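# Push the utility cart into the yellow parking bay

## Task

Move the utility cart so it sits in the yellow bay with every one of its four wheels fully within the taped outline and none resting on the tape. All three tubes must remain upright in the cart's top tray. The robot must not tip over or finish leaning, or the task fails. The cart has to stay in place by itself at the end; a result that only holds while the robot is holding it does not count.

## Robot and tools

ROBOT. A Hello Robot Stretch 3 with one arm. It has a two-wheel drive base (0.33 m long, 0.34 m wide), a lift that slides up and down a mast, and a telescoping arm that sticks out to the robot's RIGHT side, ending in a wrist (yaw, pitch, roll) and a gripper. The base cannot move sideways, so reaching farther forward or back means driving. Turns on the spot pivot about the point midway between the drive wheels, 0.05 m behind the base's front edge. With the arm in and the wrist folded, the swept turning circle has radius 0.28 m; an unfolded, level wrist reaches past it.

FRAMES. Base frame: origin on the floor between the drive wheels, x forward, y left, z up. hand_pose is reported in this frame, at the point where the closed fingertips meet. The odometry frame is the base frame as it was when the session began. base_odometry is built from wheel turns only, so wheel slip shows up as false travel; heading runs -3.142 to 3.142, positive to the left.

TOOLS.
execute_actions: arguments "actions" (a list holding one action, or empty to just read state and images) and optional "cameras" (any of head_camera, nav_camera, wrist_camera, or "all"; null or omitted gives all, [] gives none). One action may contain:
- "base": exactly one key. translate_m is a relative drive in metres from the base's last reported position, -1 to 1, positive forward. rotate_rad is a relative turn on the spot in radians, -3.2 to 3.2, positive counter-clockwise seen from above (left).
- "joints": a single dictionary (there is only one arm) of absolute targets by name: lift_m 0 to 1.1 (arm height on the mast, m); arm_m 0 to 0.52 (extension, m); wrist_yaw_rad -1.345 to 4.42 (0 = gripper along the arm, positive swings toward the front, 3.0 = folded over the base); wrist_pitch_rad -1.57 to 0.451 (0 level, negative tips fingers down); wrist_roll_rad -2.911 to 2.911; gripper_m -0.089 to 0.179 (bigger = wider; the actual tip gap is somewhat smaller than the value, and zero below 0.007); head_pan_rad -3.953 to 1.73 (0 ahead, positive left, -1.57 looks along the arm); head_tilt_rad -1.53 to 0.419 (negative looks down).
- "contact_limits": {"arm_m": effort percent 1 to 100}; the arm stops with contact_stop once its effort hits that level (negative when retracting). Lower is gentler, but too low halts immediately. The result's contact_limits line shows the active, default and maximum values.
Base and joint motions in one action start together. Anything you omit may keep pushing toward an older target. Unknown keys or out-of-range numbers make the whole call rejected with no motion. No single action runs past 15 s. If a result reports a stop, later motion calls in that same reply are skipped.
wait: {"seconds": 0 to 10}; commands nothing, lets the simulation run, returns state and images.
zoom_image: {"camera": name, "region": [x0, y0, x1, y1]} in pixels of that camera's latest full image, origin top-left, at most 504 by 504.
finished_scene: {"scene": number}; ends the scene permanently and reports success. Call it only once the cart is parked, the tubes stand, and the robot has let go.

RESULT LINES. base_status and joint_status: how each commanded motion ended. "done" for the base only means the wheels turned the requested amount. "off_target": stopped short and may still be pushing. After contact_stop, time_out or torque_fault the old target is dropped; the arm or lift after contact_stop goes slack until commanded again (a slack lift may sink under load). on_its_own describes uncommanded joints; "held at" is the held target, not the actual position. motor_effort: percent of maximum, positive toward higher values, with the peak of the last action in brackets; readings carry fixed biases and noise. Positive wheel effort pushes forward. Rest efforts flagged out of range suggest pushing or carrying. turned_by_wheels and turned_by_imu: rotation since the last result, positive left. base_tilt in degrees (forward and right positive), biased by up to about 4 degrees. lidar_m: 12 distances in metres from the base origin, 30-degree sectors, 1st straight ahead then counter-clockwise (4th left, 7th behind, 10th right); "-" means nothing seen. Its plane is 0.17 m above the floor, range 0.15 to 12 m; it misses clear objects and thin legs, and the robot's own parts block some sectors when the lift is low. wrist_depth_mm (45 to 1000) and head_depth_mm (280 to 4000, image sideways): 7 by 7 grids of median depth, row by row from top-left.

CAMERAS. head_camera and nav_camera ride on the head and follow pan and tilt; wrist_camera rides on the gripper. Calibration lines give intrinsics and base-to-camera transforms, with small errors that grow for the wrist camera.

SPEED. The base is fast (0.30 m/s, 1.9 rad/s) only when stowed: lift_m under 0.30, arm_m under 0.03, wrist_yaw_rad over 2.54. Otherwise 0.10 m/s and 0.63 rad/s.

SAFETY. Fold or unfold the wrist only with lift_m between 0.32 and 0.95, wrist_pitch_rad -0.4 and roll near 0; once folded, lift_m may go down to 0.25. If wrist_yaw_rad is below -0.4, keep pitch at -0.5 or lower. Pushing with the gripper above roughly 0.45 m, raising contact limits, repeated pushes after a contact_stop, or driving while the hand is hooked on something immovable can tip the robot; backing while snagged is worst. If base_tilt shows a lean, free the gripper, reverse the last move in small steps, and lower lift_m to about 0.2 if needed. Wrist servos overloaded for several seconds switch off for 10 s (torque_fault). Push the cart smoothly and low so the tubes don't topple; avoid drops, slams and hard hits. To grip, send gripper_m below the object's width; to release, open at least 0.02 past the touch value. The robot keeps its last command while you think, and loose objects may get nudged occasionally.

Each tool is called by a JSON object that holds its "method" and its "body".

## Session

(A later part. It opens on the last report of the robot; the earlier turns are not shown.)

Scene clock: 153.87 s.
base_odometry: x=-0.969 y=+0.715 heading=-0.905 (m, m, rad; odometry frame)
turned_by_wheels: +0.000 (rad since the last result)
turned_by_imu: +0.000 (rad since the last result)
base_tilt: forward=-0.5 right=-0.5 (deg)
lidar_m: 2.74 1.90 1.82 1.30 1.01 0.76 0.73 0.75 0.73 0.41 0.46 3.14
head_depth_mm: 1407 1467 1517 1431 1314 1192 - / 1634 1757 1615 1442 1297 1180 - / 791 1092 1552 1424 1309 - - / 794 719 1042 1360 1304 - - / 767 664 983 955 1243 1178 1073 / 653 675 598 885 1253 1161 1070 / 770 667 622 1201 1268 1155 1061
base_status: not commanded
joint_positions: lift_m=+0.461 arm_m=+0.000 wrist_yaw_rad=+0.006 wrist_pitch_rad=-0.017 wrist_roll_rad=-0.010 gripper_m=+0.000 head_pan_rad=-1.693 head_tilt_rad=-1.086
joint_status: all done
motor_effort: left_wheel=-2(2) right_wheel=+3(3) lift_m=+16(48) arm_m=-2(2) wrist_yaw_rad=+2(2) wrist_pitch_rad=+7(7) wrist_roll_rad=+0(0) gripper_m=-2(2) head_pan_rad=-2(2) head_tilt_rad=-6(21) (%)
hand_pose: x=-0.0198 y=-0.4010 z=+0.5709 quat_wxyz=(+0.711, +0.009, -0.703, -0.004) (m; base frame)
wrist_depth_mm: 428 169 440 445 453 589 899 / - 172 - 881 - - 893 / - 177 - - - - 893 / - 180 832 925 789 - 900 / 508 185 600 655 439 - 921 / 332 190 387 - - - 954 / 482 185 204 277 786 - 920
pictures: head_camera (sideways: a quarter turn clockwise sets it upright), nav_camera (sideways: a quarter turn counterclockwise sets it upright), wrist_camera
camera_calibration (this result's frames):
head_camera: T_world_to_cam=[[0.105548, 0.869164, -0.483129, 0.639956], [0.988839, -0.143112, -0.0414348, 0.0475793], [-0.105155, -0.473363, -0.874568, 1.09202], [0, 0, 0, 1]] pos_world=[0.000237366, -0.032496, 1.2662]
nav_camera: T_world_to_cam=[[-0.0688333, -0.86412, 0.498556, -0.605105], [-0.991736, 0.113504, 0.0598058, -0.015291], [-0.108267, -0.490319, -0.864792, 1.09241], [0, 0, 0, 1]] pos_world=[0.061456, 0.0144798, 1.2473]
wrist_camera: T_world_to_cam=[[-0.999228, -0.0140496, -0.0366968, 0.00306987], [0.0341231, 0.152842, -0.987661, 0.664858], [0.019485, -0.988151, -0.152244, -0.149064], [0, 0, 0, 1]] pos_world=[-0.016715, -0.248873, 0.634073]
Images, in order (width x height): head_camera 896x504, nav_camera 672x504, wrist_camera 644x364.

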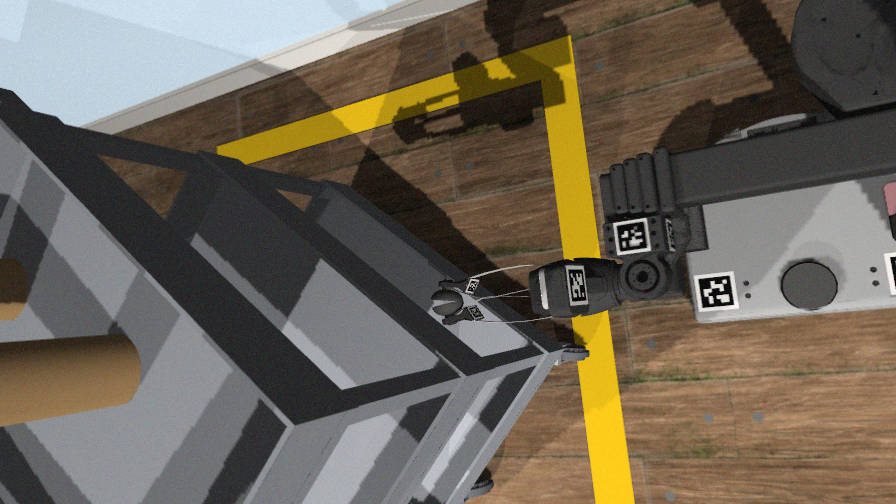

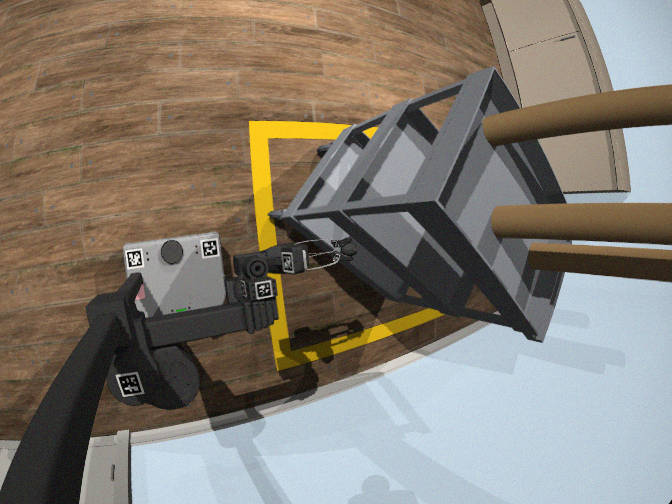

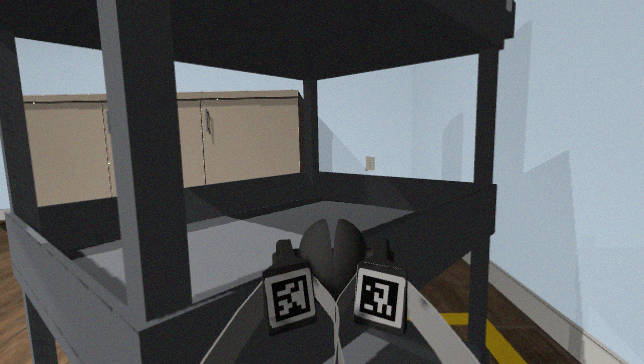

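{"method": "execute_actions", "body": {"actions": [{"joints":{"arm_m":0.15,"lift_m":0.44}}]}}

Scene clock: 157.37 s.
base_odometry: x=-0.969 y=+0.715 heading=-0.905 (m, m, rad; odometry frame)
turned_by_wheels: +0.000 (rad since the last result)
turned_by_imu: +0.000 (rad since the last result)
base_tilt: forward=-0.5 right=-0.3 (deg)
lidar_m: 2.74 1.90 1.82 1.30 1.01 0.76 0.73 0.75 0.74 0.41 0.46 3.14
head_depth_mm: 1401 1459 1516 1435 1307 1189 - / 1622 1770 1613 1438 1298 1191 - / 790 1096 1559 1438 1311 - - / 791 717 1041 1321 1264 1203 - / 766 663 981 924 1244 1181 1072 / 655 674 597 887 1256 1162 1070 / 770 668 622 1203 1263 1152 1064
base_status: not commanded
joint_positions: lift_m=+0.441 arm_m=+0.150 wrist_yaw_rad=+0.008 wrist_pitch_rad=-0.015 wrist_roll_rad=-0.010 gripper_m=+0.000 head_pan_rad=-1.693 head_tilt_rad=-1.086
joint_status: all done
motor_effort: left_wheel=-3(4) right_wheel=+4(6) lift_m=+16(16) arm_m=+4(8) wrist_yaw_rad=+2(3) wrist_pitch_rad=+6(7) wrist_roll_rad=+0(0) gripper_m=-2(2) head_pan_rad=-3(2) head_tilt_rad=-6(6) (%)
hand_pose: x=-0.0195 y=-0.5504 z=+0.5516 quat_wxyz=(+0.711, +0.008, -0.703, -0.003) (m; base frame)
wrist_depth_mm: - 499 503 513 520 482 898 / - - - - - - 892 / - - - - - - 918 / - - 696 749 645 533 918 / 432 482 521 583 509 345 935 / 349 343 339 - 200 316 916 / 257 253 248 140 167 500 941
pictures: head_camera (sideways: a quarter turn clockwise sets it upright), nav_camera (sideways: a quarter turn counterclockwise sets it upright), wrist_camera
camera_calibration (this result's frames):
head_camera: T_world_to_cam=[[0.105565, 0.869296, -0.482888, 0.639642], [0.98884, -0.143102, -0.0414406, 0.0475869], [-0.105126, -0.473124, -0.874701, 1.09219], [0, 0, 0, 1]] pos_world=[0.000238536, -0.0324862, 1.26619]
nav_camera: T_world_to_cam=[[-0.0688507, -0.864256, 0.498318, -0.604795], [-0.991738, 0.113488, 0.0598035, -0.015288], [-0.108239, -0.490083, -0.864929, 1.09258], [0, 0, 0, 1]] pos_world=[0.0614579, 0.0144947, 1.2473]
wrist_camera: T_world_to_cam=[[-0.999212, -0.0151857, -0.0366781, -0.000107813], [0.0339838, 0.150325, -0.988052, 0.667408], [0.0205179, -0.98852, -0.149691, -0.30126], [0, 0, 0, 1]] pos_world=[-0.0166076, -0.398131, 0.614335]
Images, in order (width x height): head_camera 896x504, nav_camera 672x504, wrist_camera 644x364.

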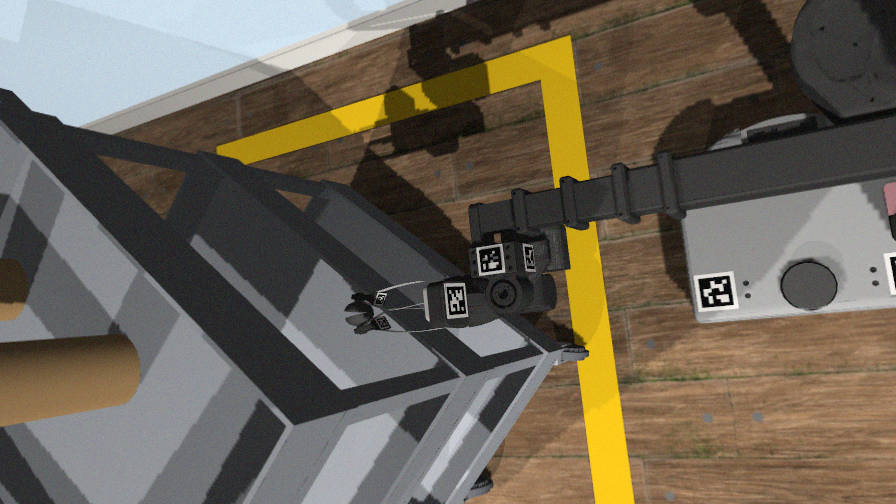

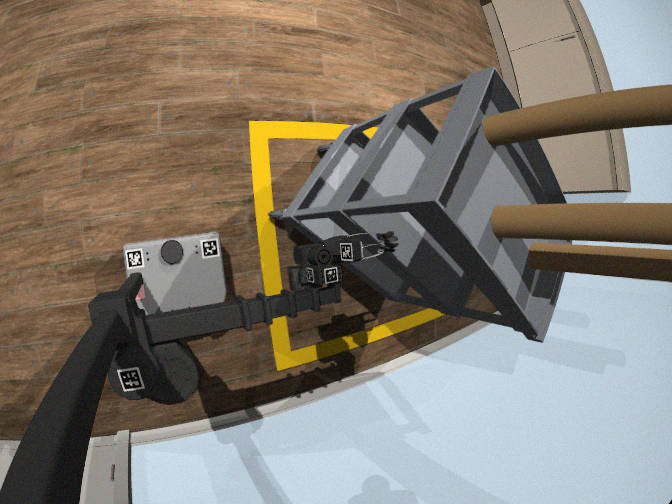

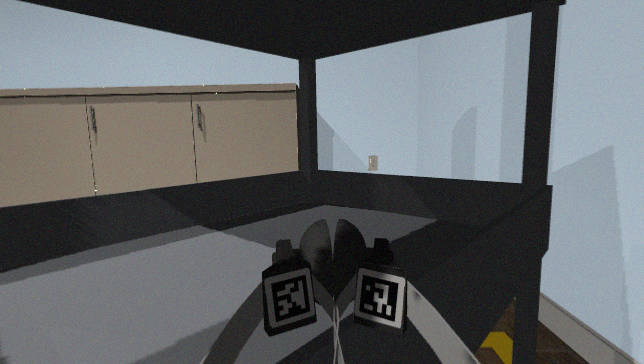

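{"method": "execute_actions", "body": {"actions": [{"joints":{"arm_m":0.0}}], "cameras": []}}

{"method": "execute_actions", "body": {"actions": [{"joints":{"lift_m":0.36}}], "cameras": ["wrist_camera"]}}

{"method": "execute_actions", "body": {"actions": [{"joints":{"arm_m":0.13}}]}}

Scene clock: 161.87 s.
base_odometry: x=-0.969 y=+0.715 heading=-0.905 (m, m, rad; odometry frame)
turned_by_wheels: +0.000 (rad since the last result)
turned_by_imu: +0.000 (rad since the last result)
base_tilt: forward=-0.7 right=-0.3 (deg)
lidar_m: 2.75 1.89 1.82 1.30 1.01 0.76 0.73 0.76 0.73 0.41 0.46 3.15
head_depth_mm: 1408 1460 1514 1430 1304 1194 - / 1637 1760 1619 1443 1302 1180 - / 786 1103 1547 1437 1306 - - / 791 706 1040 1357 1305 - - / 767 663 982 952 1243 1178 1068 / 654 675 594 889 1253 1158 1072 / 770 668 621 1201 1264 1150 1065
base_status: not commanded
joint_positions: lift_m=+0.441 arm_m=+0.000 wrist_yaw_rad=+0.012 wrist_pitch_rad=-0.015 wrist_roll_rad=-0.010 gripper_m=+0.000 head_pan_rad=-1.693 head_tilt_rad=-1.086
joint_status: all done
motor_effort: left_wheel=-2(3) right_wheel=+2(4) lift_m=+16(16) arm_m=-5(6) wrist_yaw_rad=-1(4) wrist_pitch_rad=+6(6) wrist_roll_rad=+0(0) gripper_m=-1(3) head_pan_rad=-3(2) head_tilt_rad=-6(6) (%)
hand_pose: x=-0.0183 y=-0.4012 z=+0.5514 quat_wxyz=(+0.711, +0.010, -0.703, -0.001) (m; base frame)
wrist_depth_mm: 485 168 498 512 512 634 929 / - 173 - - - - 929 / - 175 - - - - 928 / - 178 797 879 751 - 897 / 420 183 525 578 404 - 915 / 339 181 203 - - - 937 / 508 182 201 286 774 - 921
pictures: none
No camera images: the call's "cameras" was empty. Leave "cameras" out to get every camera's image.

Scene clock: 163.43 s.
base_odometry: x=-0.969 y=+0.715 heading=-0.905 (m, m, rad; odometry frame)
turned_by_wheels: +0.000 (rad since the last result)
turned_by_imu: +0.000 (rad since the last result)
base_tilt: forward=-0.5 right=-0.4 (deg)
lidar_m: 2.75 1.90 1.82 1.30 1.02 0.76 0.73 0.75 0.73 0.41 0.46 3.14
head_depth_mm: 1400 1464 1514 1425 1303 1190 1123 / 1618 1767 1623 1435 1303 1184 - / 785 1105 1550 1429 1294 - - / 793 708 1043 1361 1303 - - / 768 665 982 966 1245 1173 1074 / 653 675 594 887 1251 1159 1066 / 771 668 622 1202 1266 1154 1064
base_status: not commanded
joint_positions: lift_m=+0.361 arm_m=+0.000 wrist_yaw_rad=+0.012 wrist_pitch_rad=-0.016 wrist_roll_rad=-0.010 gripper_m=+0.000 head_pan_rad=-1.693 head_tilt_rad=-1.086
joint_status: all done
motor_effort: left_wheel=-2(2) right_wheel=+2(2) lift_m=+16(16) arm_m=-5(4) wrist_yaw_rad=-2(2) wrist_pitch_rad=+6(6) wrist_roll_rad=+0(0) gripper_m=-2(3) head_pan_rad=-3(2) head_tilt_rad=-6(6) (%)
hand_pose: x=-0.0183 y=-0.4012 z=+0.4712 quat_wxyz=(+0.711, +0.010, -0.703, -0.002) (m; base frame)
wrist_depth_mm: - 167 - 782 - - 907 / - 172 - - - - 930 / 455 170 212 282 415 - 916 / 266 171 199 260 373 - 932 / 342 173 203 252 - - 930 / - 180 222 - - - 940 / 928 191 655 655 645 879 873
pictures: wrist_camera
camera_calibration (this result's frames):
wrist_camera: T_world_to_cam=[[-0.999127, -0.0199782, -0.0366892, -0.00146605], [0.0332342, 0.152022, -0.987818, 0.566074], [0.0253124, -0.988175, -0.151225, -0.164887], [0, 0, 0, 1]] pos_world=[-0.0161041, -0.249022, 0.53419]
Images, in order (width x height): wrist_camera 644x364.

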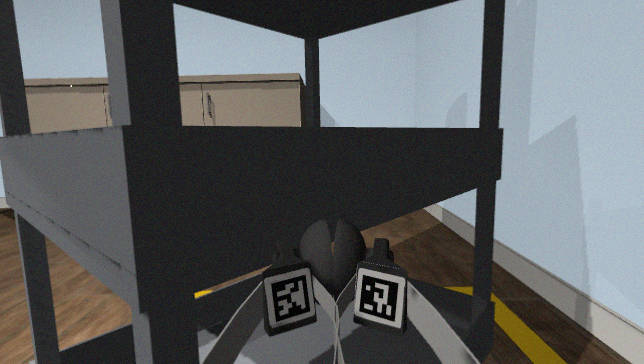

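Scene clock: 165.63 s.
base_odometry: x=-0.969 y=+0.715 heading=-0.905 (m, m, rad; odometry frame)
turned_by_wheels: +0.000 (rad since the last result)
turned_by_imu: -0.001 (rad since the last result)
base_tilt: forward=-0.4 right=-0.3 (deg)
lidar_m: 2.74 1.90 1.82 1.30 1.02 0.76 0.73 0.75 0.77 0.45 0.46 3.15
head_depth_mm: 1403 1459 1516 1434 1306 1195 1121 / 1659 1765 1615 1439 1303 1185 - / 781 1101 1554 1433 1298 - - / 790 1093 1057 1380 1246 1200 - / 783 656 1000 1231 1259 1185 1074 / 665 672 944 901 1256 1164 1071 / 770 668 623 1221 1260 1161 1064
base_status: not commanded
joint_positions: lift_m=+0.361 arm_m=+0.129 wrist_yaw_rad=-0.001 wrist_pitch_rad=-0.022 wrist_roll_rad=-0.010 gripper_m=+0.000 head_pan_rad=-1.693 head_tilt_rad=-1.086
joint_status: all done
motor_effort: left_wheel=-7(8) right_wheel=+8(16) lift_m=+16(16) arm_m=+5(10) wrist_yaw_rad=+8(25) wrist_pitch_rad=+8(9) wrist_roll_rad=+0(0) gripper_m=-4(6) head_pan_rad=-3(2) head_tilt_rad=-6(6) (%)
hand_pose: x=-0.0218 y=-0.5300 z=+0.4697 quat_wxyz=(+0.711, +0.008, -0.703, -0.008) (m; base frame)
wrist_depth_mm: - - - - - - 908 / - - - - - - 888 / 110 123 150 191 284 469 899 / 108 121 147 186 256 407 902 / 109 123 149 181 279 - 912 / 110 124 148 - - - 931 / 112 127 607 638 622 584 853
pictures: head_camera (sideways: a quarter turn clockwise sets it upright), nav_camera (sideways: a quarter turn counterclockwise sets it upright), wrist_camera
camera_calibration (this result's frames):
head_camera: T_world_to_cam=[[0.105566, 0.869309, -0.482864, 0.639611], [0.98884, -0.1431, -0.0414412, 0.0475877], [-0.105123, -0.473101, -0.874714, 1.09221], [0, 0, 0, 1]] pos_world=[0.000238662, -0.0324853, 1.26619]
nav_camera: T_world_to_cam=[[-0.0688522, -0.86427, 0.498295, -0.604764], [-0.991738, 0.113487, 0.0598033, -0.0152876], [-0.108236, -0.49006, -0.864943, 1.0926], [0, 0, 0, 1]] pos_world=[0.061458, 0.0144961, 1.2473]
wrist_camera: T_world_to_cam=[[-0.999307, -0.00609315, -0.0367297, -0.000216794], [0.0353156, 0.15727, -0.986924, 0.586718], [0.01179, -0.987537, -0.156946, -0.289587], [0, 0, 0, 1]] pos_world=[-0.0175227, -0.378253, 0.533588]
Images, in order (width x height): head_camera 896x504, nav_camera 672x504, wrist_camera 644x364.

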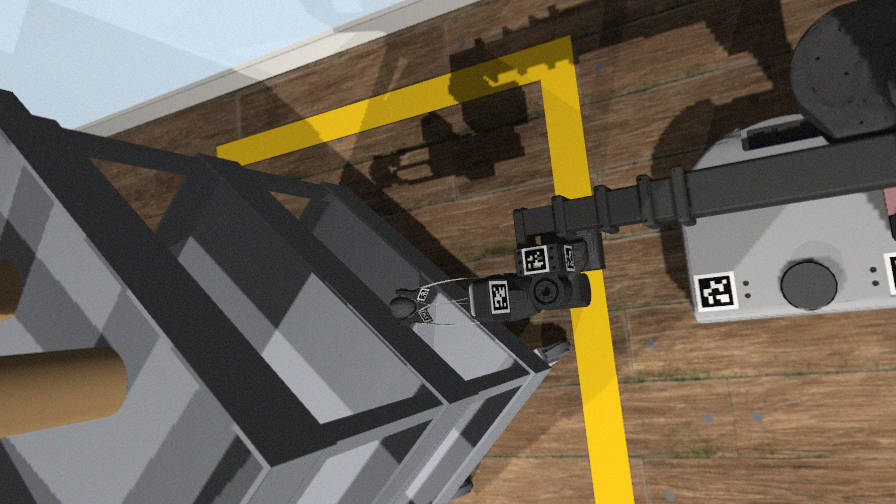

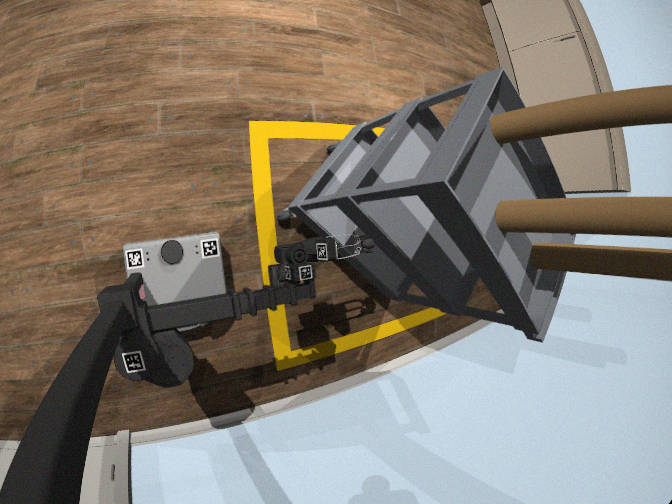

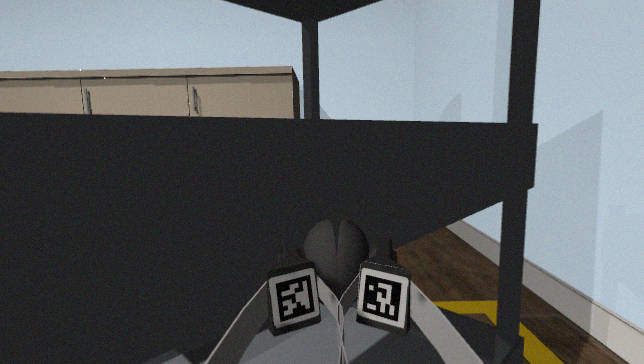

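{"method": "execute_actions", "body": {"actions": [{"joints":{"arm_m":0.18}}], "cameras": []}}

{"method": "execute_actions", "body": {"actions": [{"joints":{"arm_m":0.0}}], "cameras": []}}

{"method": "execute_actions", "body": {"actions": [{"base":{"translate_m":0.75},"joints":{"head_pan_rad":-2.1,"head_tilt_rad":-0.9}}], "cameras": ["head_camera","nav_camera"]}}

Scene clock: 170.30 s.
base_odometry: x=-0.969 y=+0.715 heading=-0.905 (m, m, rad; odometry frame)
turned_by_wheels: +0.000 (rad since the last result)
turned_by_imu: +0.000 (rad since the last result)
base_tilt: forward=-0.5 right=-0.4 (deg)
lidar_m: 2.75 1.89 1.82 1.30 1.01 0.76 0.73 0.75 0.79 0.50 0.49 3.15
head_depth_mm: 1401 1464 1510 1422 1304 1193 1119 / 1640 1765 1610 1441 1299 1187 - / 771 1105 1546 1436 1314 - - / 788 1104 1253 1420 1258 1198 - / 785 691 1007 1266 1278 1182 1070 / 693 638 993 1033 1257 1159 1067 / 768 667 710 1247 1265 1155 1063
base_status: not commanded
joint_positions: lift_m=+0.361 arm_m=+0.179 wrist_yaw_rad=+0.005 wrist_pitch_rad=-0.023 wrist_roll_rad=-0.010 gripper_m=+0.000 head_pan_rad=-1.693 head_tilt_rad=-1.086
joint_status: all done
motor_effort: left_wheel=-5(8) right_wheel=+6(14) lift_m=+16(16) arm_m=+6(12) wrist_yaw_rad=+4(19) wrist_pitch_rad=+9(9) wrist_roll_rad=+0(0) gripper_m=-4(6) head_pan_rad=-2(2) head_tilt_rad=-6(6) (%)
hand_pose: x=-0.0203 y=-0.5799 z=+0.4695 quat_wxyz=(+0.711, +0.010, -0.703, -0.007) (m; base frame)
wrist_depth_mm: - - - - - - 864 / - - - - - - 875 / 115 128 151 186 239 361 867 / 114 127 150 184 236 327 867 / 116 128 153 180 249 - 919 / 117 130 151 - - - 914 / 118 133 604 637 621 536 854
pictures: none
No camera images: the call's "cameras" was empty. Leave "cameras" out to get every camera's image.

Scene clock: 172.87 s.
base_odometry: x=-0.969 y=+0.715 heading=-0.905 (m, m, rad; odometry frame)
turned_by_wheels: +0.000 (rad since the last result)
turned_by_imu: +0.000 (rad since the last result)
base_tilt: forward=-0.6 right=-0.3 (deg)
lidar_m: 2.74 1.89 1.82 1.30 1.02 0.76 0.73 0.76 0.79 0.50 0.49 3.16
head_depth_mm: 1400 1465 1506 1427 1307 1189 1122 / 1623 1774 1608 1442 1296 1183 - / 775 1106 1560 1437 1298 - - / 787 1107 1255 1396 1307 - - / 786 691 1015 1276 1298 1173 1074 / 692 640 990 1032 1252 1162 1068 / 766 667 712 1244 1262 1157 1068
base_status: not commanded
joint_positions: lift_m=+0.361 arm_m=+0.000 wrist_yaw_rad=+0.008 wrist_pitch_rad=-0.021 wrist_roll_rad=-0.010 gripper_m=+0.000 head_pan_rad=-1.693 head_tilt_rad=-1.086
joint_status: all done
motor_effort: left_wheel=-3(5) right_wheel=+3(7) lift_m=+16(15) arm_m=-5(3) wrist_yaw_rad=+1(5) wrist_pitch_rad=+8(9) wrist_roll_rad=+0(0) gripper_m=-3(2) head_pan_rad=-2(2) head_tilt_rad=-6(6) (%)
hand_pose: x=-0.0195 y=-0.4011 z=+0.4699 quat_wxyz=(+0.711, +0.010, -0.703, -0.005) (m; base frame)
wrist_depth_mm: 540 - - 788 - - 879 / 568 - - - - - 901 / - 254 308 383 495 - 907 / - 252 295 363 487 - 900 / - 256 - - - - 944 / - 706 843 - - - 936 / 921 273 671 648 631 869 867
pictures: none
No camera images: the call's "cameras" was empty. Leave "cameras" out to get every camera's image.

Scene clock: 181.60 s.
base_odometry: x=-0.506 y=+0.125 heading=-0.905 (m, m, rad; odometry frame)
turned_by_wheels: +0.000 (rad since the last result)
turned_by_imu: -0.002 (rad since the last result)
base_tilt: forward=-0.5 right=-0.5 (deg)
lidar_m: 2.00 2.36 1.43 1.76 1.82 1.50 1.48 0.76 0.77 2.38 2.48 2.37
head_depth_mm: 1152 1035 1873 1647 1415 1238 1124 / 893 924 1176 1559 1408 1234 1119 / 1151 916 1223 1363 1368 1234 1129 / 846 865 1218 1395 1394 1227 - / 968 874 1146 1446 1382 1217 - / 2749 2239 1879 1588 1371 1229 1080 / 2570 2301 1867 1582 1366 1206 1076
base_status: done
joint_positions: lift_m=+0.361 arm_m=+0.000 wrist_yaw_rad=+0.008 wrist_pitch_rad=-0.021 wrist_roll_rad=-0.010 gripper_m=+0.000 head_pan_rad=-2.093 head_tilt_rad=-0.902
joint_status: all done
motor_effort: left_wheel=-3(4) right_wheel=+3(7) lift_m=+16(16) arm_m=-5(5) wrist_yaw_rad=+2(2) wrist_pitch_rad=+8(8) wrist_roll_rad=+0(0) gripper_m=-2(2) head_pan_rad=-2(23) head_tilt_rad=+1(16) (%)
hand_pose: x=-0.0195 y=-0.4011 z=+0.4699 quat_wxyz=(+0.711, +0.010, -0.703, -0.005) (m; base frame)
wrist_depth_mm: - - - - - - - / - - - - - - - / - - - - - - 499 / - - - - - - 498 / - - - - - - - / - - - - - - 851 / 972 978 917 916 892 611 651
pictures: head_camera (sideways: a quarter turn clockwise sets it upright), nav_camera (sideways: a quarter turn counterclockwise sets it upright)
camera_calibration (this result's frames):
head_camera: T_world_to_cam=[[0.384133, 0.670237, -0.635, 0.836109], [0.851564, -0.522956, -0.0368361, 0.0424391], [-0.356766, -0.526593, -0.771634, 0.959741], [0, 0, 0, 1]] pos_world=[-0.0149138, -0.032805, 1.27306]
nav_camera: T_world_to_cam=[[-0.347024, -0.677576, 0.648433, -0.798669], [-0.863832, 0.500154, 0.0603329, -0.0167718], [-0.365197, -0.539201, -0.758877, 0.956278], [0, 0, 0, 1]] pos_world=[0.0575843, -0.0171445, 1.24459]
Images, in order (width x height): head_camera 896x504, nav_camera 672x504.

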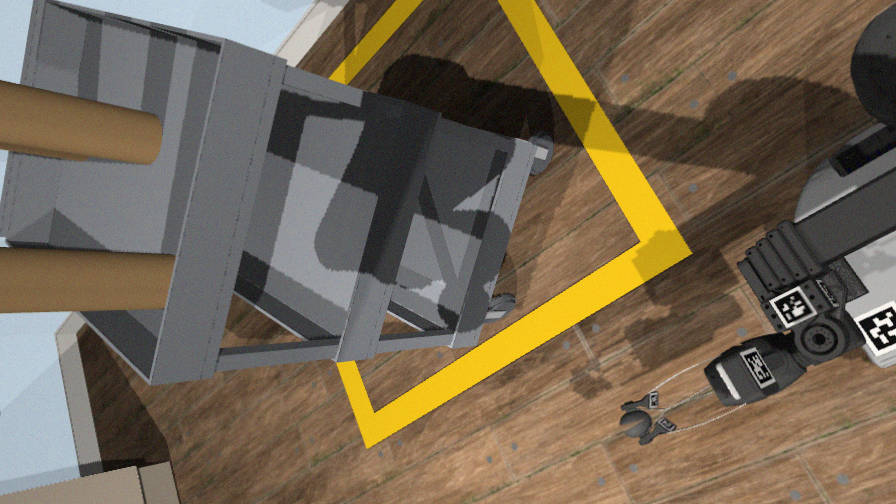

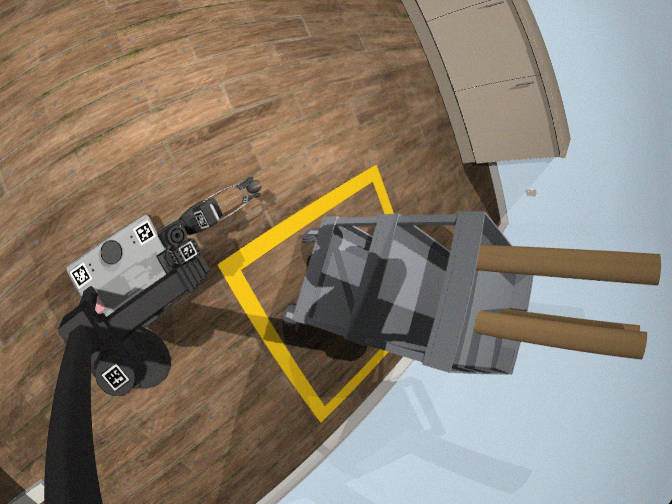

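{"method": "finished_scene", "body": {"scene": 1}}

The scene is finished: the task was done.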